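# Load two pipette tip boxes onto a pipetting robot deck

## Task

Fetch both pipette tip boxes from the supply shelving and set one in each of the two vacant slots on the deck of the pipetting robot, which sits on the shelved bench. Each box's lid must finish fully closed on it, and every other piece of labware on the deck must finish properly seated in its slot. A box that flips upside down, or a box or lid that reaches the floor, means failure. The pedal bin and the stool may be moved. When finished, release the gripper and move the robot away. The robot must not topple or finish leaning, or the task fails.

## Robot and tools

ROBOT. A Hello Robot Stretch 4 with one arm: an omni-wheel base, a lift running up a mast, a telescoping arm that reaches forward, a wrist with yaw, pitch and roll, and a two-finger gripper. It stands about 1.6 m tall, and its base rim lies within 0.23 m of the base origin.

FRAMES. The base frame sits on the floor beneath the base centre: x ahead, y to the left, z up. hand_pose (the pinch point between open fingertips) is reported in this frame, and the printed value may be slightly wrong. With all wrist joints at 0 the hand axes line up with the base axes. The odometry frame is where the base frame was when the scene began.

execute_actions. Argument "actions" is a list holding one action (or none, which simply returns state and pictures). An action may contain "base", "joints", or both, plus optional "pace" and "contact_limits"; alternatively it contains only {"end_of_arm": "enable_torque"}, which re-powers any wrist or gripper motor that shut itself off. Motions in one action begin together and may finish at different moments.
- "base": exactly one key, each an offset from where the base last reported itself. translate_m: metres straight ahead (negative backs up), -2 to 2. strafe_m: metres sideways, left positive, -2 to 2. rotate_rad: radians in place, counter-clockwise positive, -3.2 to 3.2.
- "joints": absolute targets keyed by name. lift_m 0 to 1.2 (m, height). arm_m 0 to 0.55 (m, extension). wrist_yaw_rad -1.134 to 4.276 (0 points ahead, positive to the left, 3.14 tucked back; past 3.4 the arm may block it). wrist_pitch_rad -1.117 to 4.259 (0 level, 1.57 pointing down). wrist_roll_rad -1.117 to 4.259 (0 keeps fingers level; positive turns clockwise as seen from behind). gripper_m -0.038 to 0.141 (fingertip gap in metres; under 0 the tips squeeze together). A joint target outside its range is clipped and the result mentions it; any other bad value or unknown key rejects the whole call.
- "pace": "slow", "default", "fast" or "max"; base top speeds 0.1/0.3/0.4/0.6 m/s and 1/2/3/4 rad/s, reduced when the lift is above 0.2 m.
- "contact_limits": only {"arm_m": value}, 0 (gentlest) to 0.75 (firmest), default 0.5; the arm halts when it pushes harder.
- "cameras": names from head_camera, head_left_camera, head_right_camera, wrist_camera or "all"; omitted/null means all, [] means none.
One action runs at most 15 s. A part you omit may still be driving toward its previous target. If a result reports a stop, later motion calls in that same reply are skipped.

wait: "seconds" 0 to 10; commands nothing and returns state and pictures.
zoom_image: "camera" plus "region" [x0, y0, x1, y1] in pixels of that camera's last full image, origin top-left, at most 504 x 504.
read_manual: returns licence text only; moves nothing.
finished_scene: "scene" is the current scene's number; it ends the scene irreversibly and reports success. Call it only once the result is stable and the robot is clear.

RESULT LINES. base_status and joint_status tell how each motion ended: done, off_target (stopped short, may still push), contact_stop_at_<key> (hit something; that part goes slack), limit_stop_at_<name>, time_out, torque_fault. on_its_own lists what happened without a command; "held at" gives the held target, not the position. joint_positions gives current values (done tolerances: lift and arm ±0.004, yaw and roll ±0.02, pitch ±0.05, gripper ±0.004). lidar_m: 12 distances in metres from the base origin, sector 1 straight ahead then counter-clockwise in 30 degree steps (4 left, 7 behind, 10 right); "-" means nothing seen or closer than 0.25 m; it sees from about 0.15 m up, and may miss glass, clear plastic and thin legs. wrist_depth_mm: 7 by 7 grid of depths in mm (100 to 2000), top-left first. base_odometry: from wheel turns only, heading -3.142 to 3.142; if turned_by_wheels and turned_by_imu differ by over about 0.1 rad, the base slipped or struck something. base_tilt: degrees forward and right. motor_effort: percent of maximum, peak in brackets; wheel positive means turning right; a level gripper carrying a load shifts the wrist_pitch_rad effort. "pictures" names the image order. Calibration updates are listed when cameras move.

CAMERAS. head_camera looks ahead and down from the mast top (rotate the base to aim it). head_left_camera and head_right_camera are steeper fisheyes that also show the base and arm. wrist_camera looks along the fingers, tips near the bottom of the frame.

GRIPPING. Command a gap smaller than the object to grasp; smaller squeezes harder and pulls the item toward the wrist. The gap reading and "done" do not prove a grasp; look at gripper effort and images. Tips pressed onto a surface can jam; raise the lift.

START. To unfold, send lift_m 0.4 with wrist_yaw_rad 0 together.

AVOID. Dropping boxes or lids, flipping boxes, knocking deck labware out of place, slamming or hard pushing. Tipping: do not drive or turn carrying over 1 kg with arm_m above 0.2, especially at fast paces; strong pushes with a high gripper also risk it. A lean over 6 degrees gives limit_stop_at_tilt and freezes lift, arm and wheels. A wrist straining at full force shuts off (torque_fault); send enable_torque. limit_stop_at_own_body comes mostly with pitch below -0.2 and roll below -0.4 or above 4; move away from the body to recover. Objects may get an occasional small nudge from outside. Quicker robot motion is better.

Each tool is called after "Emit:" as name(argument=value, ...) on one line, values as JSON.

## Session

Emit:
execute_actions(actions=[])

Scene clock: 0.00 s.
base_odometry: x=+0.000 y=+0.000 heading=+0.000 (m, m, rad; odometry frame)
turned_by_wheels: +0.000 (rad since the last result)
turned_by_imu: +0.000 (rad since the last result)
base_tilt: forward=+0.6 right=+0.1 (deg)
lidar_m: 1.43 1.71 1.70 2.19 1.41 1.42 1.65 1.80 1.79 1.41 1.21 1.21
base_status: not commanded
joint_positions: lift_m=+0.190 arm_m=+0.000 wrist_yaw_rad=+3.185 wrist_pitch_rad=+0.018 wrist_roll_rad=+0.018 gripper_m=+0.057
joint_status: not commanded
motor_effort: lift_m=+19 arm_m=-1 wrist_yaw_rad=+1 wrist_pitch_rad=-5 wrist_roll_rad=+2 gripper_m=-2 wheel_0=+0 wheel_1=+0 wheel_2=+1 (%)
hand_pose: x=-0.1209 y=+0.0748 z=+0.3630 quat_wxyz=(-0.022, -0.009, +0.009, +1.000) (m; base frame)
wrist_depth_mm: - - 142 - - 1808 1576 / - - 139 - - 1537 1366 / - 106 138 - - 1808 1537 / - 123 139 - - 1708 1499 / 198 - - - 1808 1808 1537 / 206 1430 202 1499 209 1397 1336 / 206 904 917 140 960 1008 1042
pictures: head_camera, head_left_camera, head_right_camera, wrist_camera
camera_calibration (this result's frames):
wrist_camera: T_world_to_cam=[[-0.0772601, 0.996124, 0.0420448, -0.0897535], [-0.0387641, 0.0391378, -0.998482, 0.424467], [-0.996257, -0.0787726, 0.0355901, 0.09908], [0, 0, 0, 1]] pos_world=[0.108229, 0.0805978, 0.42407]
Images, in order (width x height): head_camera 420x560, head_left_camera 420x672, head_right_camera 420x672, wrist_camera 616x392.

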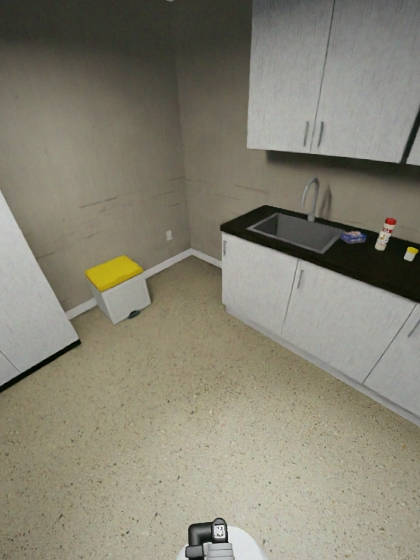

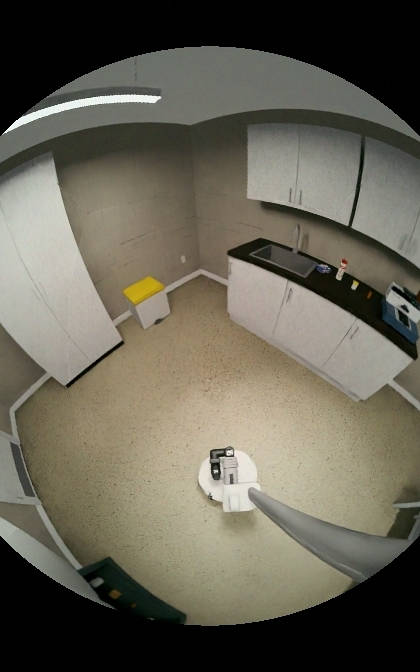

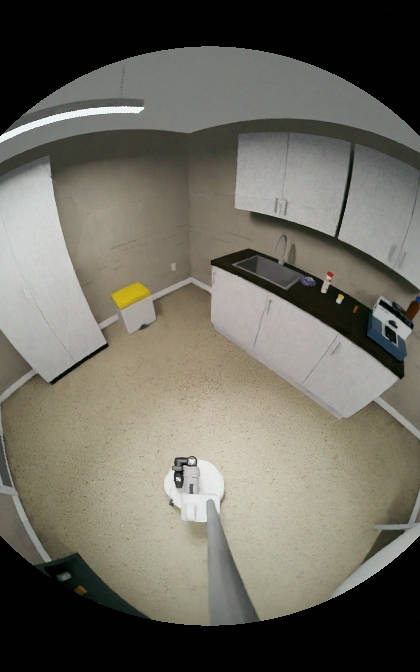

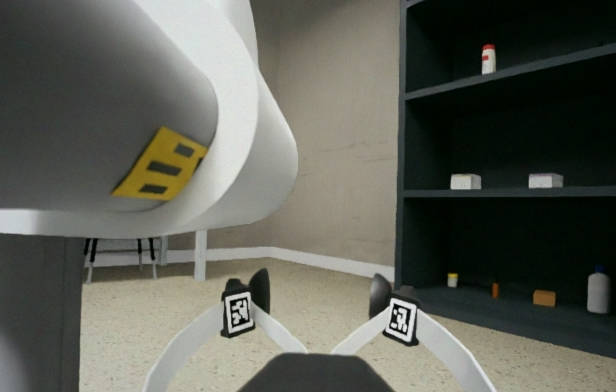

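Emit:
execute_actions(actions=[{"base":{"rotate_rad":2.36},"joints":{"lift_m":0.49,"wrist_yaw_rad":0,"wrist_pitch_rad":0.35,"wrist_roll_rad":0,"gripper_m":0.141},"pace":"fast"}], cameras=["head_camera","wrist_camera"])

Scene clock: 3.23 s.
base_odometry: x=+0.000 y=+0.000 heading=+2.360 (m, m, rad; odometry frame)
turned_by_wheels: +2.360 (rad since the last result)
turned_by_imu: +2.386 (rad since the last result)
base_tilt: forward=+0.7 right=+0.2 (deg)
lidar_m: 1.40 1.46 1.87 1.81 2.56 1.24 1.22 1.28 1.80 1.70 1.78 1.95
base_status: done
joint_positions: lift_m=+0.490 arm_m=+0.000 wrist_yaw_rad=+0.000 wrist_pitch_rad=+0.352 wrist_roll_rad=+0.000 gripper_m=+0.141
joint_status: all done
motor_effort: lift_m=+24(26) arm_m=-1(1) wrist_yaw_rad=+0(9) wrist_pitch_rad=-4(4) wrist_roll_rad=+1(0) gripper_m=+0(3) wheel_0=-1(9) wheel_1=+0(12) wheel_2=-1(17) (%)
hand_pose: x=+0.4419 y=-0.0873 z=+0.5684 quat_wxyz=(+0.985, +0.000, +0.175, +0.000) (m; base frame)
wrist_depth_mm: 1205 1499 1430 1430 1464 1430 1397 / 1255 1537 1537 1499 1499 1499 1464 / 1708 1430 1576 1576 1576 1537 1499 / 1756 1618 1661 1661 1661 1576 1576 / 1366 1336 1308 1430 1576 1618 1618 / 1078 1060 216 1160 1182 208 1182 / 891 904 917 142 946 946 976
pictures: head_camera, wrist_camera
camera_calibration (this result's frames):
wrist_camera: T_world_to_cam=[[0.0519349, -0.997642, 0.0448701, -0.126269], [-0.292211, -0.0581453, -0.954585, 0.736301], [0.954943, 0.0364647, -0.294542, -0.0248589], [0, 0, 0, 1]] pos_world=[0.245452, -0.0822521, 0.701206]
Images, in order (width x height): head_camera 420x560, wrist_camera 616x392.

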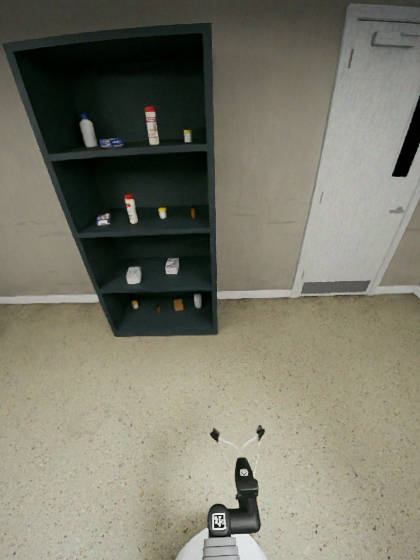

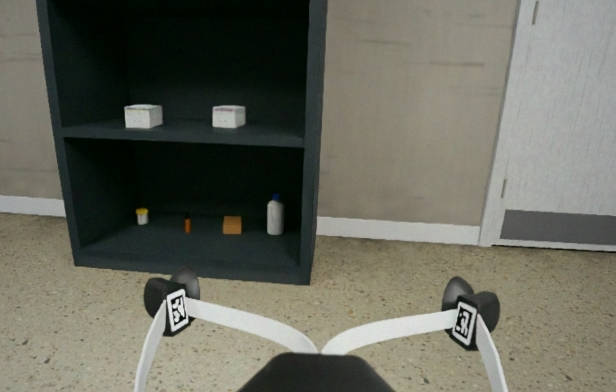

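Emit:
execute_actions(actions=[{"base":{"strafe_m":0.37},"pace":"fast"}], cameras=[])

Emit:
execute_actions(actions=[{"base":{"translate_m":0.72},"joints":{"arm_m":0.1},"pace":"fast"}], cameras=["head_camera","wrist_camera"])

Scene clock: 6.23 s.
base_odometry: x=-0.261 y=-0.263 heading=+2.360 (m, m, rad; odometry frame)
turned_by_wheels: +0.000 (rad since the last result)
turned_by_imu: +0.002 (rad since the last result)
base_tilt: forward=+0.6 right=+0.2 (deg)
lidar_m: 1.41 1.50 1.46 1.43 1.52 1.25 1.20 1.28 1.80 2.07 2.19 1.47
base_status: done
joint_positions: lift_m=+0.490 arm_m=+0.000 wrist_yaw_rad=+0.000 wrist_pitch_rad=+0.352 wrist_roll_rad=+0.000 gripper_m=+0.141
joint_status: not commanded
motor_effort: lift_m=+23(24) arm_m=+0(1) wrist_yaw_rad=+1(0) wrist_pitch_rad=-5(5) wrist_roll_rad=+1(1) gripper_m=+0(1) wheel_0=+1(14) wheel_1=-1(15) wheel_2=+0(1) (%)
hand_pose: x=+0.4419 y=-0.0874 z=+0.5684 quat_wxyz=(+0.985, +0.000, +0.175, +0.000) (m; base frame)
wrist_depth_mm: 1537 1537 1397 1464 1308 1397 1430 / 1661 1576 1537 1499 1464 1464 1430 / 1708 1661 1308 1537 1366 1537 1537 / 1808 1756 1618 1661 1537 1661 1618 / 1430 1464 1366 1366 1397 1576 1618 / 1078 1042 216 1138 1160 208 1182 / 891 904 904 142 931 931 960
pictures: none
No camera images: the call's "cameras" was empty. Leave "cameras" out to get every camera's image.

Scene clock: 9.33 s.
base_odometry: x=-0.772 y=+0.245 heading=+2.360 (m, m, rad; odometry frame)
turned_by_wheels: +0.000 (rad since the last result)
turned_by_imu: +0.000 (rad since the last result)
base_tilt: forward=+0.6 right=+0.2 (deg)
lidar_m: 0.68 0.73 1.73 1.42 1.49 2.67 1.95 2.05 2.17 2.10 1.62 0.70
base_status: done
joint_positions: lift_m=+0.490 arm_m=+0.099 wrist_yaw_rad=+0.000 wrist_pitch_rad=+0.352 wrist_roll_rad=+0.000 gripper_m=+0.141
joint_status: all done
motor_effort: lift_m=+24(24) arm_m=+5(6) wrist_yaw_rad=+0(2) wrist_pitch_rad=-4(5) wrist_roll_rad=+0(0) gripper_m=-2(0) wheel_0=+0(11) wheel_1=+0(9) wheel_2=+3(15) (%)
hand_pose: x=+0.5409 y=-0.0874 z=+0.5684 quat_wxyz=(+0.985, +0.000, +0.175, +0.000) (m; base frame)
wrist_depth_mm: 640 759 741 741 723 699 492 / 654 788 778 768 759 715 473 / 647 809 809 788 778 715 473 / 480 459 535 549 569 580 466 / 508 404 394 392 387 382 389 / 676 866 216 917 878 208 449 / 676 798 809 142 750 564 455
pictures: head_camera, wrist_camera
camera_calibration (this result's frames):
wrist_camera: T_world_to_cam=[[0.0517044, -0.997654, 0.0448681, -0.131347], [-0.292261, -0.0580773, -0.954573, 0.765276], [0.95494, 0.0362424, -0.294578, -0.119318], [0, 0, 0, 1]] pos_world=[0.344393, -0.0822694, 0.701258]
Images, in order (width x height): head_camera 420x560, wrist_camera 616x392.

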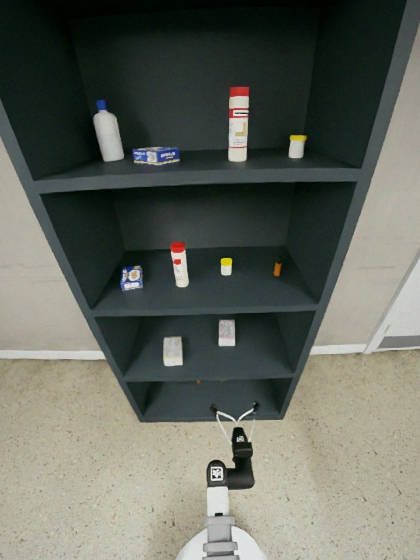

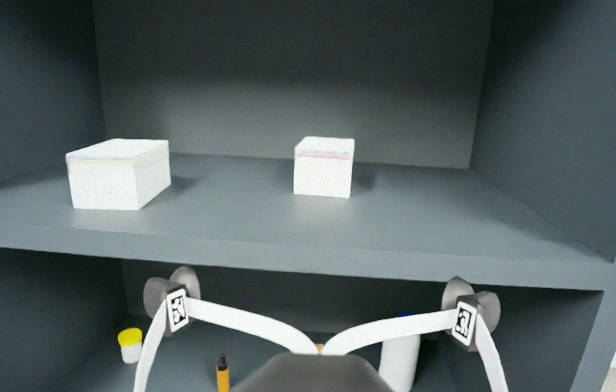

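Emit:
execute_actions(actions=[{"base":{"rotate_rad":-0.08}}], cameras=[])

Emit:
execute_actions(actions=[{"base":{"strafe_m":0.07},"joints":{"arm_m":0.41,"lift_m":0.483},"contact_limits":{"arm_m":0.2}}], cameras=["wrist_camera"])

Scene clock: 11.07 s.
base_odometry: x=-0.772 y=+0.245 heading=+2.280 (m, m, rad; odometry frame)
turned_by_wheels: -0.080 (rad since the last result)
turned_by_imu: -0.080 (rad since the last result)
base_tilt: forward=+0.5 right=+0.1 (deg)
lidar_m: 0.66 0.71 1.61 1.40 1.48 2.73 1.94 2.00 2.22 2.10 1.72 0.73
base_status: done
joint_positions: lift_m=+0.490 arm_m=+0.099 wrist_yaw_rad=+0.000 wrist_pitch_rad=+0.352 wrist_roll_rad=+0.000 gripper_m=+0.141
joint_status: not commanded
motor_effort: lift_m=+24(23) arm_m=+5(5) wrist_yaw_rad=+1(2) wrist_pitch_rad=-5(5) wrist_roll_rad=+0(1) gripper_m=-1(1) wheel_0=+1(4) wheel_1=+0(6) wheel_2=+3(6) (%)
hand_pose: x=+0.5408 y=-0.0875 z=+0.5684 quat_wxyz=(+0.985, +0.000, +0.175, +0.000) (m; base frame)
wrist_depth_mm: 723 741 741 741 723 554 392 / 750 768 759 759 768 544 392 / 707 788 798 788 809 544 389 / 436 512 535 549 564 508 382 / 394 399 397 397 404 410 399 / 788 904 216 917 759 208 424 / 759 788 820 142 778 459 917
pictures: none
No camera images: the call's "cameras" was empty. Leave "cameras" out to get every camera's image.

Scene clock: 13.10 s.
base_odometry: x=-0.825 y=+0.199 heading=+2.280 (m, m, rad; odometry frame)
turned_by_wheels: +0.000 (rad since the last result)
turned_by_imu: +0.001 (rad since the last result)
base_tilt: forward=+0.6 right=+0.1 (deg)
lidar_m: 0.69 0.70 1.60 1.34 1.38 1.87 1.94 1.98 2.28 2.16 1.72 0.74
base_status: done
joint_positions: lift_m=+0.483 arm_m=+0.409 wrist_yaw_rad=+0.000 wrist_pitch_rad=+0.352 wrist_roll_rad=+0.000 gripper_m=+0.141
joint_status: all done
motor_effort: lift_m=+14(23) arm_m=+5(5) wrist_yaw_rad=+0(2) wrist_pitch_rad=-5(5) wrist_roll_rad=+1(1) gripper_m=-1(1) wheel_0=-1(9) wheel_1=+1(11) wheel_2=+0(1) (%)
contact_limits: arm_m 0.2
hand_pose: x=+0.8509 y=-0.0874 z=+0.5622 quat_wxyz=(+0.985, +0.000, +0.175, +0.000) (m; base frame)
wrist_depth_mm: 452 455 452 455 455 455 452 / 473 473 477 473 477 477 455 / 492 496 496 492 492 500 452 / 484 492 508 312 508 512 452 / 329 334 343 253 338 366 373 / 248 241 216 262 262 208 272 / 202 204 208 142 213 213 219
pictures: wrist_camera
camera_calibration (this result's frames):
wrist_camera: T_world_to_cam=[[0.0517206, -0.997653, 0.0448711, -0.147106], [-0.292202, -0.0580828, -0.954591, 0.849902], [0.954957, 0.0362606, -0.29452, -0.417212], [0, 0, 0, 1]] pos_world=[0.654371, -0.082268, 0.695033]
Images, in order (width x height): wrist_camera 616x392.

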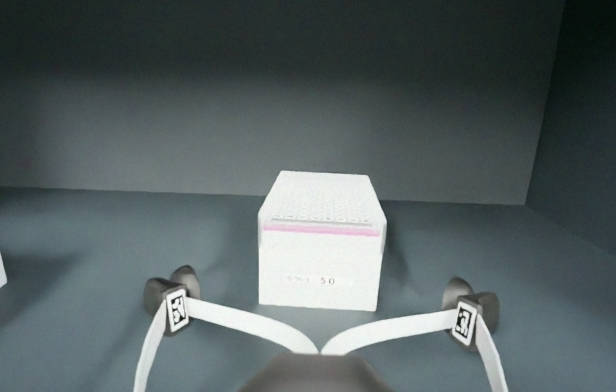

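Emit:
execute_actions(actions=[{"joints":{"arm_m":0.492,"lift_m":0.480,"gripper_m":0.11},"contact_limits":{"arm_m":0.2},"pace":"slow"}], cameras=["wrist_camera"])

Emit:
execute_actions(actions=[{"joints":{"gripper_m":0.04}}], cameras=["wrist_camera"])

Emit:
execute_actions(actions=[{"joints":{"lift_m":0.51},"pace":"slow"}], cameras=["wrist_camera"])

Scene clock: 16.40 s.
base_odometry: x=-0.825 y=+0.199 heading=+2.280 (m, m, rad; odometry frame)
turned_by_wheels: +0.000 (rad since the last result)
turned_by_imu: +0.001 (rad since the last result)
base_tilt: forward=+0.7 right=+0.2 (deg)
lidar_m: 0.67 0.70 1.60 1.34 1.37 1.87 1.95 1.98 2.28 2.18 1.73 0.71
base_status: not commanded
joint_positions: lift_m=+0.480 arm_m=+0.491 wrist_yaw_rad=+0.000 wrist_pitch_rad=+0.352 wrist_roll_rad=+0.000 gripper_m=+0.110
joint_status: all done
motor_effort: lift_m=+14(14) arm_m=+5(3) wrist_yaw_rad=+1(0) wrist_pitch_rad=-4(5) wrist_roll_rad=+0(1) gripper_m=-3(2) wheel_0=-1(1) wheel_1=+1(1) wheel_2=+0(0) (%)
contact_limits: arm_m 0.2
hand_pose: x=+0.9328 y=-0.0874 z=+0.5592 quat_wxyz=(+0.985, +0.000, +0.175, +0.000) (m; base frame)
wrist_depth_mm: 377 382 379 379 379 384 384 / 394 397 397 397 397 397 399 / 413 415 415 415 415 415 413 / 427 427 427 424 433 436 430 / 320 329 336 201 312 357 364 / 242 249 187 179 178 253 266 / 199 198 195 141 192 205 215
pictures: wrist_camera
camera_calibration (this result's frames):
wrist_camera: T_world_to_cam=[[0.0516823, -0.997655, 0.0448712, -0.151186], [-0.292204, -0.0580716, -0.954591, 0.871], [0.954958, 0.0362239, -0.29452, -0.496354], [0, 0, 0, 1]] pos_world=[0.736321, -0.0822709, 0.692047]
Images, in order (width x height): wrist_camera 616x392.

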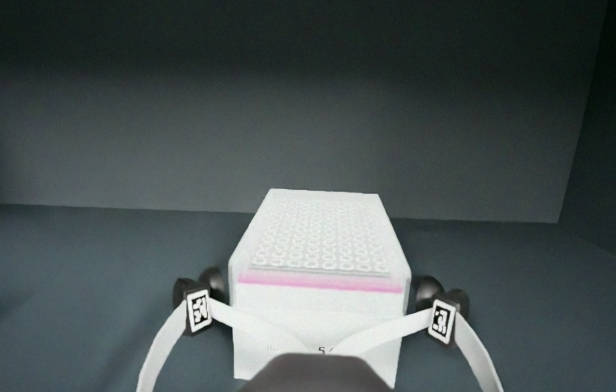

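Scene clock: 17.97 s.
base_odometry: x=-0.825 y=+0.199 heading=+2.280 (m, m, rad; odometry frame)
turned_by_wheels: +0.000 (rad since the last result)
turned_by_imu: +0.000 (rad since the last result)
base_tilt: forward=+0.6 right=+0.1 (deg)
lidar_m: 0.67 0.71 1.60 1.34 1.39 1.85 1.95 2.01 2.30 2.17 1.71 0.71
base_status: not commanded
joint_positions: lift_m=+0.480 arm_m=+0.491 wrist_yaw_rad=+0.000 wrist_pitch_rad=+0.353 wrist_roll_rad=+0.000 gripper_m=+0.040
joint_status: all done
motor_effort: lift_m=+14(14) arm_m=+5(5) wrist_yaw_rad=+1(1) wrist_pitch_rad=-9(9) wrist_roll_rad=+1(0) gripper_m=-16(14) wheel_0=-1(1) wheel_1=+1(1) wheel_2=+0(0) (%)
hand_pose: x=+0.9327 y=-0.0874 z=+0.5589 quat_wxyz=(+0.984, +0.000, +0.176, +0.000) (m; base frame)
wrist_depth_mm: 379 382 379 379 379 382 379 / 394 397 394 397 399 397 397 / 410 415 415 415 415 415 410 / 427 430 430 427 430 433 430 / 319 327 332 190 309 355 362 / 240 248 178 172 172 262 265 / 198 196 193 175 181 171 213
pictures: wrist_camera
camera_calibration (this result's frames):
wrist_camera: T_world_to_cam=[[0.0517389, -0.997655, 0.0448066, -0.151181], [-0.293402, -0.058072, -0.954224, 0.871536], [0.954588, 0.0362241, -0.295718, -0.495344], [0, 0, 0, 1]] pos_world=[0.736381, -0.0822708, 0.691932]
Images, in order (width x height): wrist_camera 616x392.

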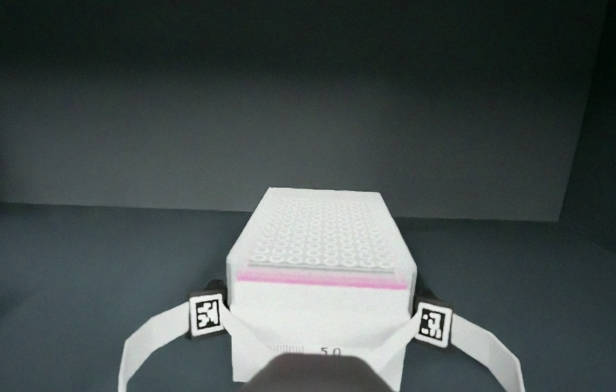

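Scene clock: 19.03 s.
base_odometry: x=-0.825 y=+0.199 heading=+2.280 (m, m, rad; odometry frame)
turned_by_wheels: +0.000 (rad since the last result)
turned_by_imu: +0.000 (rad since the last result)
base_tilt: forward=+0.7 right=+0.2 (deg)
lidar_m: 0.67 0.70 1.61 1.33 1.37 1.87 1.94 2.00 2.29 2.16 1.73 0.73
base_status: not commanded
joint_positions: lift_m=+0.510 arm_m=+0.491 wrist_yaw_rad=+0.000 wrist_pitch_rad=+0.353 wrist_roll_rad=+0.000 gripper_m=+0.040
joint_status: all done
motor_effort: lift_m=+25(26) arm_m=+5(5) wrist_yaw_rad=+0(1) wrist_pitch_rad=-8(9) wrist_roll_rad=+0(1) gripper_m=-15(16) wheel_0=-1(1) wheel_1=+1(1) wheel_2=+0(0) (%)
hand_pose: x=+0.9327 y=-0.0874 z=+0.5879 quat_wxyz=(+0.984, +0.000, +0.176, +0.000) (m; base frame)
wrist_depth_mm: 377 379 379 382 379 382 382 / 394 397 394 397 397 399 399 / 413 413 415 415 418 418 415 / 430 433 436 427 430 436 427 / 379 387 394 190 368 421 413 / 286 294 178 173 172 314 315 / 235 233 229 175 181 171 259
pictures: wrist_camera
camera_calibration (this result's frames):
wrist_camera: T_world_to_cam=[[0.0517481, -0.997655, 0.0447961, -0.152483], [-0.293597, -0.0580721, -0.954164, 0.899387], [0.954527, 0.0362241, -0.295914, -0.486567], [0, 0, 0, 1]] pos_world=[0.73639, -0.0822708, 0.721011]
Images, in order (width x height): wrist_camera 616x392.

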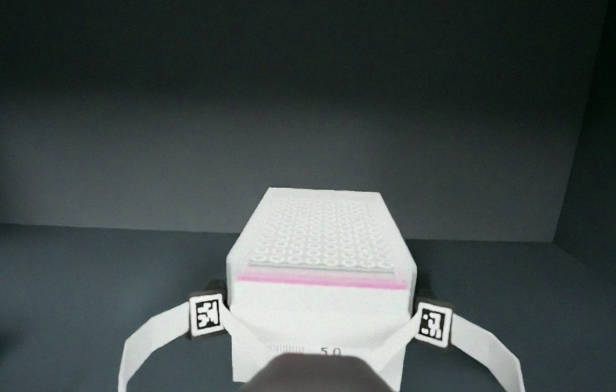

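Emit:
execute_actions(actions=[{"joints":{"arm_m":0.02}}], cameras=[])

Emit:
execute_actions(actions=[{"base":{"rotate_rad":1.609},"joints":{"lift_m":0.8},"pace":"slow"}], cameras=["head_camera","wrist_camera"])

Emit:
zoom_image(camera="head_camera", region=[0, 200, 240, 340])

Scene clock: 22.73 s.
base_odometry: x=-0.825 y=+0.199 heading=+2.280 (m, m, rad; odometry frame)
turned_by_wheels: +0.000 (rad since the last result)
turned_by_imu: +0.001 (rad since the last result)
base_tilt: forward=+0.7 right=+0.2 (deg)
lidar_m: 0.67 0.70 1.63 1.34 1.38 1.88 1.95 2.00 2.30 2.18 1.72 0.73
base_status: not commanded
joint_positions: lift_m=+0.510 arm_m=+0.021 wrist_yaw_rad=+0.000 wrist_pitch_rad=+0.354 wrist_roll_rad=+0.000 gripper_m=+0.040
joint_status: all done
motor_effort: lift_m=+25(25) arm_m=-4(4) wrist_yaw_rad=+1(0) wrist_pitch_rad=-10(10) wrist_roll_rad=+1(1) gripper_m=-17(16) wheel_0=-1(1) wheel_1=+1(1) wheel_2=+0(0) (%)
hand_pose: x=+0.4624 y=-0.0875 z=+0.5878 quat_wxyz=(+0.984, +0.000, +0.176, +0.000) (m; base frame)
wrist_depth_mm: 640 809 809 798 798 699 496 / 654 842 842 842 842 707 480 / 668 854 878 866 878 683 480 / 559 521 591 609 634 603 480 / 615 878 469 190 469 500 480 / 676 946 178 173 172 615 517 / 683 798 798 176 180 171 931
pictures: none
No camera images: the call's "cameras" was empty. Leave "cameras" out to get every camera's image.

Scene clock: 25.70 s.
base_odometry: x=-0.825 y=+0.199 heading=-2.395 (m, m, rad; odometry frame)
turned_by_wheels: +1.608 (rad since the last result)
turned_by_imu: +1.626 (rad since the last result)
base_tilt: forward=+0.6 right=+0.1 (deg)
lidar_m: 1.33 1.40 2.67 1.94 2.02 2.29 2.18 1.66 0.71 0.66 0.71 1.70
base_status: done
joint_positions: lift_m=+0.800 arm_m=+0.021 wrist_yaw_rad=+0.000 wrist_pitch_rad=+0.354 wrist_roll_rad=+0.000 gripper_m=+0.040
joint_status: all done
motor_effort: lift_m=+25(25) arm_m=-5(5) wrist_yaw_rad=+0(0) wrist_pitch_rad=-10(8) wrist_roll_rad=+1(1) gripper_m=-16(16) wheel_0=-3(7) wheel_1=-3(7) wheel_2=-5(11) (%)
hand_pose: x=+0.4624 y=-0.0874 z=+0.8778 quat_wxyz=(+0.984, +0.000, +0.176, +0.000) (m; base frame)
wrist_depth_mm: 1708 1281 1281 1281 1576 1618 1618 / 1808 1708 1756 1708 1708 1661 1618 / 1366 1229 1336 1336 1756 1756 1618 / - - 1366 1078 1863 1863 1576 / - - 1921 190 1863 1921 1576 / 1576 1618 178 173 172 1708 1499 / 1281 1255 1255 176 181 171 1366
pictures: head_camera, wrist_camera
camera_calibration (this result's frames):
wrist_camera: T_world_to_cam=[[0.0518826, -0.997649, 0.0447822, -0.141154], [-0.293803, -0.0581065, -0.954098, 1.03802], [0.954457, 0.036344, -0.296127, 0.048305], [0, 0, 0, 1]] pos_world=[0.266192, -0.0822616, 1.011]
Images, in order (width x height): head_camera 420x560, wrist_camera 616x392.

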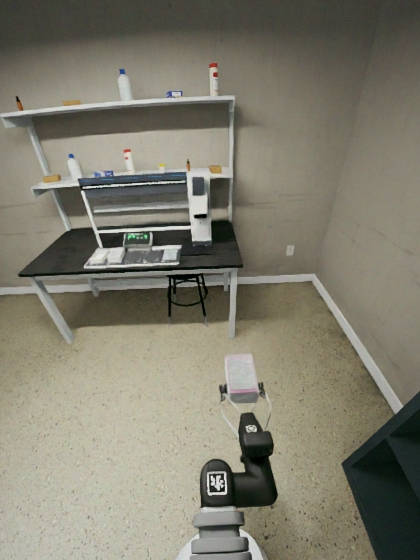

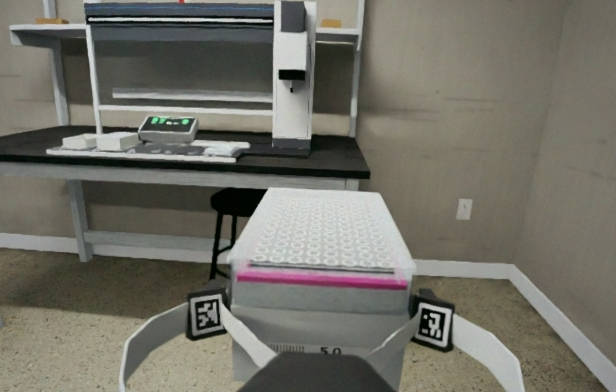

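Region (0, 200, 240, 340) of head_camera's 420x560 image, scaled by 2.100, with more detail than that image has; it fills the top 294 rows of this view, and the rest is white.

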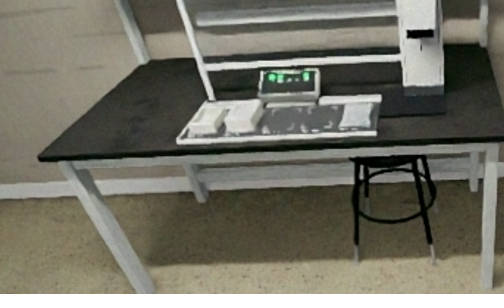

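Emit:
execute_actions(actions=[{"base":{"strafe_m":0.58}}], cameras=[])

Emit:
execute_actions(actions=[{"base":{"translate_m":0.67},"joints":{"arm_m":0.15}}], cameras=["head_camera","wrist_camera"])

Emit:
zoom_image(camera="head_camera", region=[140, 270, 320, 390])

Scene clock: 31.00 s.
base_odometry: x=-0.431 y=-0.226 heading=-2.395 (m, m, rad; odometry frame)
turned_by_wheels: +0.000 (rad since the last result)
turned_by_imu: +0.003 (rad since the last result)
base_tilt: forward=+0.8 right=+0.1 (deg)
lidar_m: 1.33 1.40 2.06 1.36 1.43 1.98 2.17 2.26 1.31 1.26 1.33 1.41
base_status: done
joint_positions: lift_m=+0.800 arm_m=+0.021 wrist_yaw_rad=+0.000 wrist_pitch_rad=+0.354 wrist_roll_rad=+0.000 gripper_m=+0.040
joint_status: not commanded
motor_effort: lift_m=+24(25) arm_m=-5(5) wrist_yaw_rad=+1(1) wrist_pitch_rad=-10(10) wrist_roll_rad=+1(0) gripper_m=-16(15) wheel_0=-1(7) wheel_1=+1(11) wheel_2=+0(3) (%)
hand_pose: x=+0.4624 y=-0.0874 z=+0.8779 quat_wxyz=(+0.984, +0.000, +0.176, +0.000) (m; base frame)
wrist_depth_mm: 1708 1756 1661 1255 1255 1205 1618 / 1808 1756 1756 1756 1708 1618 1661 / 1863 1499 1464 1281 1336 1499 1708 / - 1921 1863 1098 1138 1118 1863 / - - 1921 189 1576 1863 1921 / 1576 1537 178 172 172 1618 1756 / 1281 1255 1255 176 180 171 1366
pictures: none
No camera images: the call's "cameras" was empty. Leave "cameras" out to get every camera's image.

Scene clock: 34.73 s.
base_odometry: x=-0.923 y=-0.682 heading=-2.394 (m, m, rad; odometry frame)
turned_by_wheels: +0.000 (rad since the last result)
turned_by_imu: +0.000 (rad since the last result)
base_tilt: forward=+0.6 right=+0.2 (deg)
lidar_m: 0.66 0.71 0.99 1.60 1.42 1.97 2.87 2.50 1.31 1.31 0.94 0.68
base_status: done
joint_positions: lift_m=+0.800 arm_m=+0.149 wrist_yaw_rad=+0.000 wrist_pitch_rad=+0.353 wrist_roll_rad=+0.000 gripper_m=+0.040
joint_status: all done
motor_effort: lift_m=+24(24) arm_m=+5(6) wrist_yaw_rad=+1(2) wrist_pitch_rad=-9(9) wrist_roll_rad=+1(0) gripper_m=-15(15) wheel_0=+1(10) wheel_1=+2(5) wheel_2=+0(10) (%)
hand_pose: x=+0.5907 y=-0.0874 z=+0.8779 quat_wxyz=(+0.984, +0.000, +0.176, +0.000) (m; base frame)
wrist_depth_mm: 976 976 976 946 960 931 917 / 1042 1025 1008 991 976 976 960 / 1060 1060 1042 1042 1025 1008 585 / 741 741 778 564 759 866 585 / 504 462 413 190 466 539 549 / 375 377 178 173 172 399 402 / 407 343 343 175 181 171 340
pictures: head_camera, wrist_camera
camera_calibration (this result's frames):
wrist_camera: T_world_to_cam=[[0.0517589, -0.997655, 0.0447892, -0.147778], [-0.293682, -0.0580719, -0.954138, 1.07577], [0.954501, 0.0362314, -0.295998, -0.0742329], [0, 0, 0, 1]] pos_world=[0.394437, -0.0822704, 1.01108]
Images, in order (width x height): head_camera 420x560, wrist_camera 616x392.

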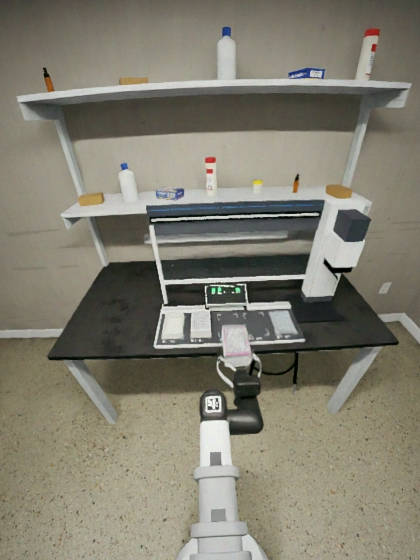

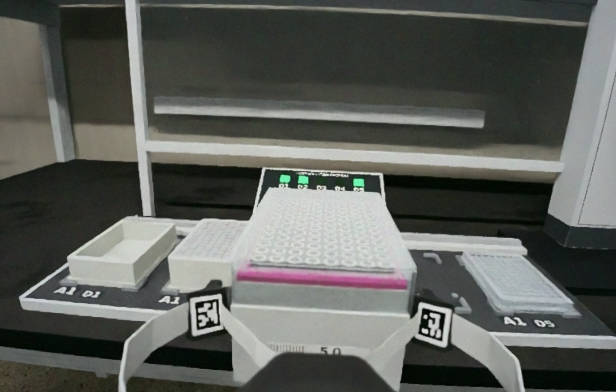

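Region (140, 270, 320, 390) of head_camera's 420x560 image, scaled by 2.800, with more detail than that image has.

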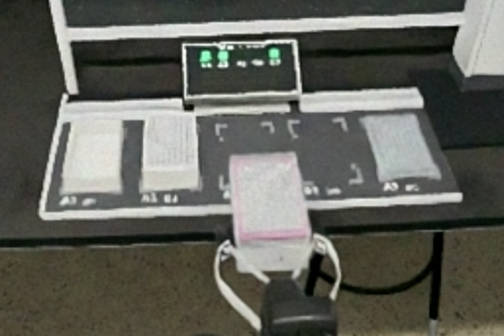

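Emit:
execute_actions(actions=[{"joints":{"arm_m":0.34,"lift_m":0.76},"contact_limits":{"arm_m":0.2}}], cameras=[])

Emit:
execute_actions(actions=[{"joints":{"lift_m":0.73},"pace":"slow"}], cameras=["wrist_camera"])

Scene clock: 37.23 s.
base_odometry: x=-0.923 y=-0.682 heading=-2.394 (m, m, rad; odometry frame)
turned_by_wheels: +0.000 (rad since the last result)
turned_by_imu: +0.001 (rad since the last result)
base_tilt: forward=+0.7 right=+0.2 (deg)
lidar_m: 0.67 0.70 0.99 1.59 1.44 1.97 2.85 2.49 1.31 1.28 0.94 0.69
base_status: not commanded
joint_positions: lift_m=+0.760 arm_m=+0.339 wrist_yaw_rad=+0.000 wrist_pitch_rad=+0.353 wrist_roll_rad=+0.000 gripper_m=+0.040
joint_status: all done
motor_effort: lift_m=+15(23) arm_m=+5(4) wrist_yaw_rad=+0(1) wrist_pitch_rad=-9(8) wrist_roll_rad=+1(0) gripper_m=-15(16) wheel_0=+1(1) wheel_1=+2(3) wheel_2=+0(1) (%)
contact_limits: arm_m 0.2
hand_pose: x=+0.7807 y=-0.0874 z=+0.8387 quat_wxyz=(+0.984, +0.000, +0.176, +0.000) (m; base frame)
wrist_depth_mm: 820 809 809 788 788 778 778 / 854 831 820 809 809 798 798 / 854 878 866 854 842 842 820 / 564 640 554 392 404 723 750 / 379 382 359 189 345 477 480 / 273 243 179 173 172 330 332 / 211 206 235 176 181 172 274
pictures: none
No camera images: the call's "cameras" was empty. Leave "cameras" out to get every camera's image.

Scene clock: 38.30 s.
base_odometry: x=-0.923 y=-0.682 heading=-2.394 (m, m, rad; odometry frame)
turned_by_wheels: +0.000 (rad since the last result)
turned_by_imu: +0.000 (rad since the last result)
base_tilt: forward=+0.6 right=+0.2 (deg)
lidar_m: 0.69 0.69 0.98 1.60 1.43 1.98 2.86 2.50 1.34 1.30 0.95 0.70
base_status: not commanded
joint_positions: lift_m=+0.730 arm_m=+0.339 wrist_yaw_rad=+0.000 wrist_pitch_rad=+0.353 wrist_roll_rad=+0.000 gripper_m=+0.040
joint_status: all done
motor_effort: lift_m=+14(13) arm_m=+5(5) wrist_yaw_rad=+0(1) wrist_pitch_rad=-8(9) wrist_roll_rad=+0(0) gripper_m=-15(14) wheel_0=+1(1) wheel_1=+3(3) wheel_2=+1(0) (%)
hand_pose: x=+0.7807 y=-0.0874 z=+0.8088 quat_wxyz=(+0.984, +0.000, +0.176, +0.000) (m; base frame)
wrist_depth_mm: 809 809 809 788 788 768 768 / 854 831 820 820 788 798 798 / 831 878 866 399 831 854 820 / 484 544 379 357 357 621 640 / 307 258 281 189 319 351 351 / 202 199 178 173 172 281 281 / 204 201 204 176 181 172 232
pictures: wrist_camera
camera_calibration (this result's frames):
wrist_camera: T_world_to_cam=[[0.0518121, -0.997652, 0.0447915, -0.154541], [-0.29363, -0.058088, -0.954152, 1.06553], [0.954514, 0.0362845, -0.295951, -0.276091], [0, 0, 0, 1]] pos_world=[0.584412, -0.0822663, 0.94189]
Images, in order (width x height): wrist_camera 616x392.

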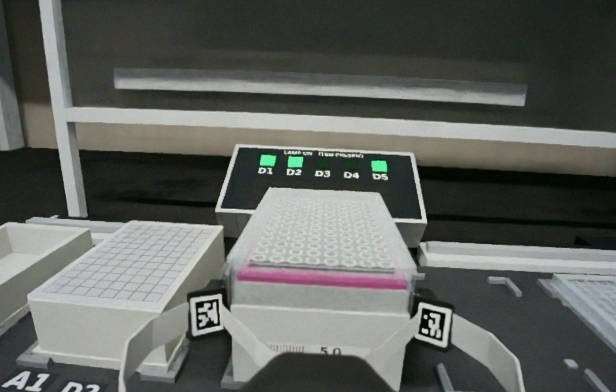

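Emit:
execute_actions(actions=[{"base":{"strafe_m":0.004},"joints":{"arm_m":0.351,"lift_m":0.724},"contact_limits":{"arm_m":0.2},"pace":"slow"}], cameras=["wrist_camera"])

Emit:
zoom_image(camera="wrist_camera", region=[140, 272, 480, 392])

Scene clock: 40.63 s.
base_odometry: x=-0.920 y=-0.684 heading=-2.394 (m, m, rad; odometry frame)
turned_by_wheels: +0.000 (rad since the last result)
turned_by_imu: +0.001 (rad since the last result)
base_tilt: forward=+0.6 right=+0.1 (deg)
lidar_m: 0.66 0.71 0.97 1.61 1.43 1.97 2.85 2.50 1.32 1.32 0.94 0.70
base_status: done
joint_positions: lift_m=+0.724 arm_m=+0.350 wrist_yaw_rad=+0.000 wrist_pitch_rad=+0.353 wrist_roll_rad=+0.000 gripper_m=+0.040
joint_status: all done
motor_effort: lift_m=+14(14) arm_m=+5(6) wrist_yaw_rad=+1(0) wrist_pitch_rad=-8(9) wrist_roll_rad=+0(1) gripper_m=-15(15) wheel_0=-2(6) wheel_1=+4(6) wheel_2=+0(2) (%)
contact_limits: arm_m 0.2
hand_pose: x=+0.7917 y=-0.0874 z=+0.8028 quat_wxyz=(+0.984, +0.000, +0.176, +0.000) (m; base frame)
wrist_depth_mm: 798 798 798 788 759 759 759 / 831 820 798 809 788 788 788 / 768 842 854 387 382 831 820 / 469 530 364 343 343 603 621 / 276 245 268 190 306 342 340 / 189 186 178 173 172 270 270 / 191 190 197 176 181 171 217
pictures: wrist_camera
camera_calibration (this result's frames):
wrist_camera: T_world_to_cam=[[0.0517584, -0.997655, 0.0447913, -0.154813], [-0.293641, -0.0580723, -0.95415, 1.06303], [0.954513, 0.0362327, -0.295958, -0.288345], [0, 0, 0, 1]] pos_world=[0.595391, -0.0822703, 0.935886]
Images, in order (width x height): wrist_camera 616x392.

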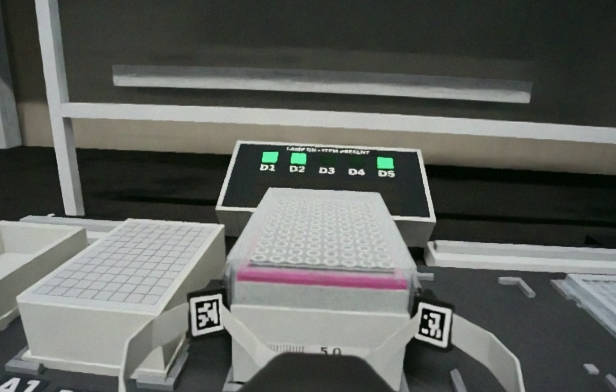

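Region (140, 272, 480, 392) of wrist_camera's 616x392 image, scaled by 1.482; it fills the top 178 rows of this view, and the rest is white.

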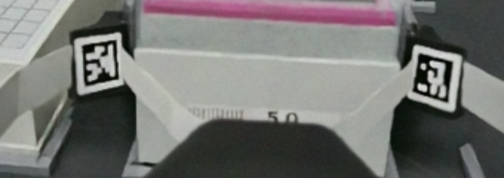

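Emit:
execute_actions(actions=[{"joints":{"lift_m":0.717},"pace":"slow"}], cameras=["wrist_camera"])

Scene clock: 42.13 s.
base_odometry: x=-0.920 y=-0.684 heading=-2.394 (m, m, rad; odometry frame)
turned_by_wheels: +0.000 (rad since the last result)
turned_by_imu: +0.000 (rad since the last result)
base_tilt: forward=+0.7 right=+0.1 (deg)
lidar_m: 0.67 0.70 0.99 1.60 1.43 1.96 2.87 2.50 1.32 1.30 0.93 0.70
base_status: not commanded
joint_positions: lift_m=+0.718 arm_m=+0.350 wrist_yaw_rad=+0.000 wrist_pitch_rad=+0.350 wrist_roll_rad=+0.000 gripper_m=+0.040
joint_status: all done
motor_effort: lift_m=+13(15) arm_m=+4(5) wrist_yaw_rad=+0(0) wrist_pitch_rad=+2(8) wrist_roll_rad=+1(1) gripper_m=-15(16) wheel_0=-2(2) wheel_1=+4(4) wheel_2=+0(0) (%)
hand_pose: x=+0.7921 y=-0.0874 z=+0.7969 quat_wxyz=(+0.985, +0.000, +0.174, +0.000) (m; base frame)
wrist_depth_mm: 798 809 788 788 778 759 750 / 842 820 768 809 788 778 788 / 798 866 768 384 384 820 820 / 484 521 359 338 338 603 621 / 266 236 259 188 304 340 338 / 185 184 178 172 172 264 265 / 190 188 193 176 179 169 213
pictures: wrist_camera
camera_calibration (this result's frames):
wrist_camera: T_world_to_cam=[[0.051671, -0.997651, 0.0449815, -0.154635], [-0.290089, -0.0580936, -0.955235, 1.05562], [0.955604, 0.0363093, -0.292409, -0.294217], [0, 0, 0, 1]] pos_world=[0.595368, -0.0822645, 0.929288]
Images, in order (width x height): wrist_camera 616x392.

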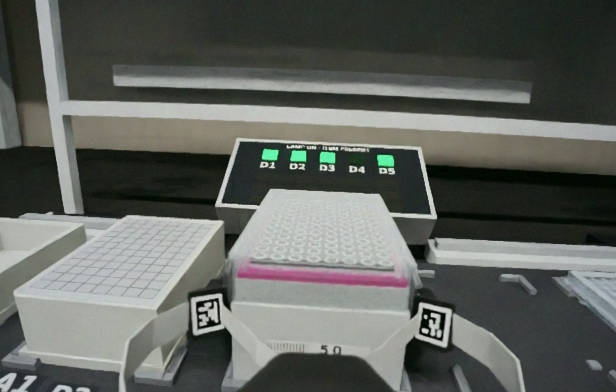

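Far end is down, front on its bracket; opening will push it in.

Emit:
execute_actions(actions=[{"joints":{"gripper_m":0.098},"pace":"slow"}], cameras=["wrist_camera"])

Emit:
execute_actions(actions=[{"joints":{"arm_m":0.18,"lift_m":0.722},"contact_limits":{"arm_m":0.2},"pace":"slow"}], cameras=["wrist_camera"])

Scene clock: 45.37 s.
base_odometry: x=-0.920 y=-0.684 heading=-2.394 (m, m, rad; odometry frame)
turned_by_wheels: +0.000 (rad since the last result)
turned_by_imu: +0.001 (rad since the last result)
base_tilt: forward=+0.6 right=+0.2 (deg)
lidar_m: 0.67 0.69 0.99 1.60 1.44 1.96 2.84 2.48 1.32 1.30 0.95 0.69
base_status: not commanded
joint_positions: lift_m=+0.717 arm_m=+0.350 wrist_yaw_rad=-0.003 wrist_pitch_rad=+0.353 wrist_roll_rad=+0.000 gripper_m=+0.098
joint_status: all done
motor_effort: lift_m=+14(14) arm_m=+5(5) wrist_yaw_rad=+9(9) wrist_pitch_rad=-6(6) wrist_roll_rad=+0(1) gripper_m=+0(14) wheel_0=-1(2) wheel_1=+4(4) wheel_2=+0(0) (%)
hand_pose: x=+0.7916 y=-0.0882 z=+0.7960 quat_wxyz=(+0.984, +0.000, +0.175, -0.001) (m; base frame)
wrist_depth_mm: 788 809 788 788 768 768 759 / 831 809 759 768 788 778 788 / 788 854 854 382 384 831 831 / 477 512 343 336 338 585 597 / 255 232 267 190 236 338 340 / 185 185 181 175 175 248 260 / 189 187 190 142 184 200 211
pictures: wrist_camera
camera_calibration (this result's frames):
wrist_camera: T_world_to_cam=[[0.0488778, -0.997798, 0.0448399, -0.153048], [-0.293061, -0.0572445, -0.954378, 1.05629], [0.954844, 0.0335071, -0.295214, -0.291345], [0, 0, 0, 1]] pos_world=[0.595227, -0.0824818, 0.928956]
Images, in order (width x height): wrist_camera 616x392.

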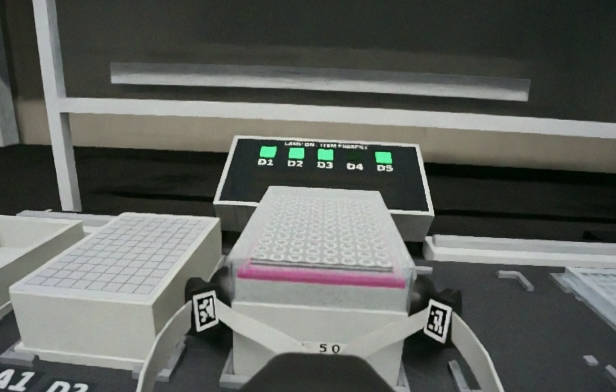

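Scene clock: 48.37 s.
base_odometry: x=-0.920 y=-0.684 heading=-2.394 (m, m, rad; odometry frame)
turned_by_wheels: +0.000 (rad since the last result)
turned_by_imu: +0.001 (rad since the last result)
base_tilt: forward=+0.6 right=+0.1 (deg)
lidar_m: 0.66 0.71 0.98 1.61 1.42 1.96 2.86 2.51 1.33 1.30 0.95 0.68
base_status: not commanded
joint_positions: lift_m=+0.722 arm_m=+0.181 wrist_yaw_rad=+0.000 wrist_pitch_rad=+0.352 wrist_roll_rad=+0.000 gripper_m=+0.098
joint_status: all done
motor_effort: lift_m=+25(25) arm_m=-5(4) wrist_yaw_rad=+1(9) wrist_pitch_rad=-6(8) wrist_roll_rad=+1(1) gripper_m=-2(1) wheel_0=-1(1) wheel_1=+4(4) wheel_2=+0(0) (%)
contact_limits: arm_m 0.2
hand_pose: x=+0.6226 y=-0.0874 z=+0.8003 quat_wxyz=(+0.985, +0.000, +0.175, +0.000) (m; base frame)
wrist_depth_mm: 976 946 931 946 917 917 904 / 991 991 917 917 960 931 917 / 976 976 1008 530 960 976 960 / 462 442 392 340 488 508 535 / 322 330 340 342 343 359 366 / 298 296 198 287 216 287 289 / 1182 1138 1160 141 340 330 330
pictures: wrist_camera
camera_calibration (this result's frames):
wrist_camera: T_world_to_cam=[[0.051624, -0.997658, 0.044863, -0.145946], [-0.292483, -0.0580571, -0.954507, 1.01055], [0.954876, 0.0361538, -0.294795, -0.128862], [0, 0, 0, 1]] pos_world=[0.426149, -0.082276, 0.933133]
Images, in order (width x height): wrist_camera 616x392.

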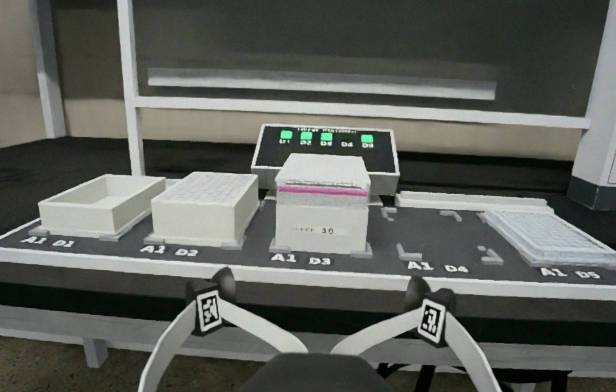

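Emit:
execute_actions(actions=[{"base":{"rotate_rad":-1.449},"joints":{"arm_m":0.0,"gripper_m":0.141},"pace":"fast"}], cameras=[])

Emit:
execute_actions(actions=[{"base":{"strafe_m":-0.587},"joints":{"lift_m":0.49},"pace":"fast"}], cameras=[])

Emit:
execute_actions(actions=[{"base":{"translate_m":0.51},"joints":{"arm_m":0.1},"pace":"fast"}], cameras=["wrist_camera","head_camera"])

Scene clock: 52.60 s.
base_odometry: x=-0.920 y=-0.684 heading=+2.440 (m, m, rad; odometry frame)
turned_by_wheels: -1.449 (rad since the last result)
turned_by_imu: -1.464 (rad since the last result)
base_tilt: forward=+0.6 right=+0.1 (deg)
lidar_m: 1.67 0.86 0.68 0.66 0.71 2.03 1.39 1.47 2.18 2.83 1.64 1.32
base_status: done
joint_positions: lift_m=+0.722 arm_m=+0.001 wrist_yaw_rad=+0.000 wrist_pitch_rad=+0.352 wrist_roll_rad=+0.000 gripper_m=+0.141
joint_status: all done
motor_effort: lift_m=+23(25) arm_m=-5(6) wrist_yaw_rad=+1(1) wrist_pitch_rad=-6(5) wrist_roll_rad=+1(0) gripper_m=+0(2) wheel_0=+1(5) wheel_1=+1(11) wheel_2=+1(14) (%)
hand_pose: x=+0.4426 y=-0.0875 z=+0.8004 quat_wxyz=(+0.985, +0.000, +0.175, +0.000) (m; base frame)
wrist_depth_mm: 1537 1499 1430 1397 1336 1229 1229 / 1576 1537 1499 1464 1366 1098 1255 / 1661 1618 1576 1499 1430 1336 1281 / 1708 1708 1618 1576 1499 1397 1366 / 1708 1808 1708 1661 1537 1464 1098 / 1430 1397 216 1537 1397 208 1366 / 1182 1182 1205 142 1182 1160 1160
pictures: none
No camera images: the call's "cameras" was empty. Leave "cameras" out to get every camera's image.

Scene clock: 55.30 s.
base_odometry: x=-0.541 y=-0.236 heading=+2.440 (m, m, rad; odometry frame)
turned_by_wheels: +0.000 (rad since the last result)
turned_by_imu: -0.003 (rad since the last result)
base_tilt: forward=+0.7 right=+0.2 (deg)
lidar_m: 1.20 1.85 1.26 1.25 1.37 2.06 1.42 1.53 2.30 2.24 2.14 1.21
base_status: done
joint_positions: lift_m=+0.490 arm_m=+0.001 wrist_yaw_rad=+0.000 wrist_pitch_rad=+0.352 wrist_roll_rad=+0.000 gripper_m=+0.141
joint_status: all done
motor_effort: lift_m=+15(21) arm_m=-5(5) wrist_yaw_rad=+1(0) wrist_pitch_rad=-6(4) wrist_roll_rad=+0(1) gripper_m=-1(1) wheel_0=-3(16) wheel_1=-1(14) wheel_2=-1(1) (%)
hand_pose: x=+0.4426 y=-0.0874 z=+0.5691 quat_wxyz=(+0.985, +0.000, +0.175, +0.000) (m; base frame)
wrist_depth_mm: 1464 1430 1118 1255 1255 1205 866 / 1537 1430 1182 1336 1281 1255 904 / 1618 1537 1255 1138 1182 1138 917 / 1661 1661 1308 1464 1430 1336 1336 / 1430 1464 1366 1397 1397 1229 1366 / 1098 1078 215 1118 1060 209 1205 / 904 904 917 142 946 931 976
pictures: none
No camera images: the call's "cameras" was empty. Leave "cameras" out to get every camera's image.

Scene clock: 57.87 s.
base_odometry: x=-0.931 y=+0.093 heading=+2.440 (m, m, rad; odometry frame)
turned_by_wheels: +0.000 (rad since the last result)
turned_by_imu: +0.000 (rad since the last result)
base_tilt: forward=+0.6 right=+0.2 (deg)
lidar_m: 0.69 0.76 1.21 1.17 1.33 2.63 1.94 2.08 2.33 2.29 0.90 0.70
base_status: done
joint_positions: lift_m=+0.490 arm_m=+0.099 wrist_yaw_rad=+0.000 wrist_pitch_rad=+0.352 wrist_roll_rad=+0.000 gripper_m=+0.141
joint_status: all done
motor_effort: lift_m=+15(15) arm_m=+5(6) wrist_yaw_rad=+1(2) wrist_pitch_rad=-4(5) wrist_roll_rad=+0(1) gripper_m=-1(1) wheel_0=+2(8) wheel_1=+2(3) wheel_2=+0(11) (%)
hand_pose: x=+0.5409 y=-0.0874 z=+0.5691 quat_wxyz=(+0.985, +0.000, +0.175, +0.000) (m; base frame)
wrist_depth_mm: 615 445 715 750 715 691 676 / 891 455 732 778 750 732 699 / 931 462 750 809 788 750 732 / 1008 452 535 449 574 591 615 / 1078 442 413 402 389 387 392 / 1078 469 216 931 878 208 831 / 891 504 778 142 831 809 707
pictures: head_camera, wrist_camera
camera_calibration (this result's frames):
wrist_camera: T_world_to_cam=[[0.0516389, -0.997657, 0.0448736, -0.131364], [-0.292281, -0.058064, -0.954568, 0.76594], [0.954937, 0.0361771, -0.294595, -0.119103], [0, 0, 0, 1]] pos_world=[0.344389, -0.0822742, 0.701949]
Images, in order (width x height): head_camera 420x560, wrist_camera 616x392.

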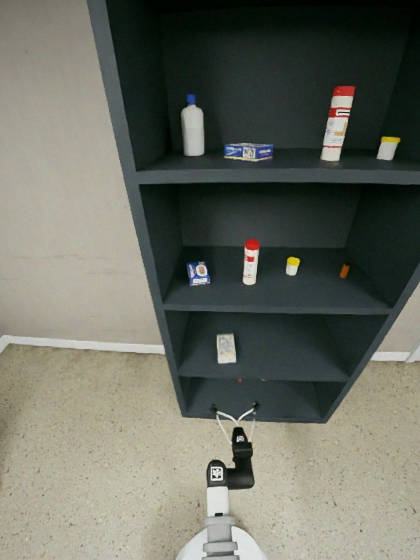

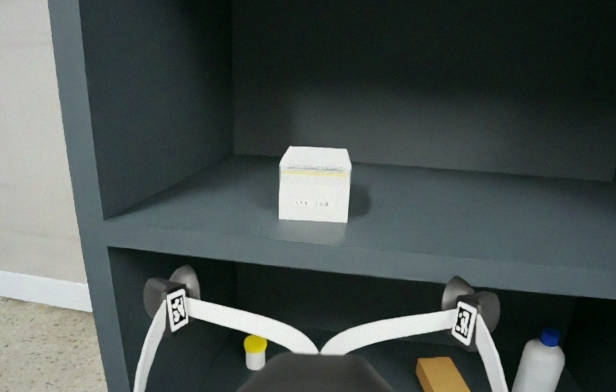

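Emit:
execute_actions(actions=[{"base":{"strafe_m":0.009},"joints":{"arm_m":0.32,"lift_m":0.483},"contact_limits":{"arm_m":0.2}}], cameras=["wrist_camera"])

Scene clock: 60.27 s.
base_odometry: x=-0.936 y=+0.086 heading=+2.440 (m, m, rad; odometry frame)
turned_by_wheels: +0.000 (rad since the last result)
turned_by_imu: +0.000 (rad since the last result)
base_tilt: forward=+0.6 right=+0.1 (deg)
lidar_m: 0.69 0.77 1.19 1.19 1.28 2.61 1.95 2.09 2.33 2.32 0.92 0.71
base_status: done
joint_positions: lift_m=+0.483 arm_m=+0.319 wrist_yaw_rad=+0.000 wrist_pitch_rad=+0.352 wrist_roll_rad=+0.000 gripper_m=+0.141
joint_status: all done
motor_effort: lift_m=+14(14) arm_m=+5(6) wrist_yaw_rad=+1(1) wrist_pitch_rad=-4(5) wrist_roll_rad=+0(0) gripper_m=-1(1) wheel_0=-3(7) wheel_1=+1(9) wheel_2=+0(4) (%)
contact_limits: arm_m 0.2
hand_pose: x=+0.7608 y=-0.0874 z=+0.5622 quat_wxyz=(+0.985, +0.000, +0.175, +0.000) (m; base frame)
wrist_depth_mm: 290 394 559 549 525 508 500 / 297 407 580 569 549 535 517 / 301 415 609 597 574 559 539 / 307 418 512 314 544 554 544 / 303 338 343 234 338 366 373 / 248 241 216 240 240 208 272 / 206 204 208 142 213 213 219
pictures: wrist_camera
camera_calibration (this result's frames):
wrist_camera: T_world_to_cam=[[0.0517097, -0.997653, 0.0448787, -0.14245], [-0.292186, -0.0580861, -0.954596, 0.823592], [0.954963, 0.0362489, -0.294504, -0.331271], [0, 0, 0, 1]] pos_world=[0.564359, -0.0822686, 0.695031]
Images, in order (width x height): wrist_camera 616x392.

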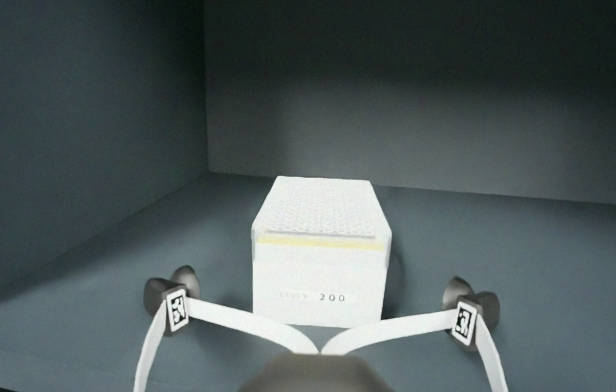

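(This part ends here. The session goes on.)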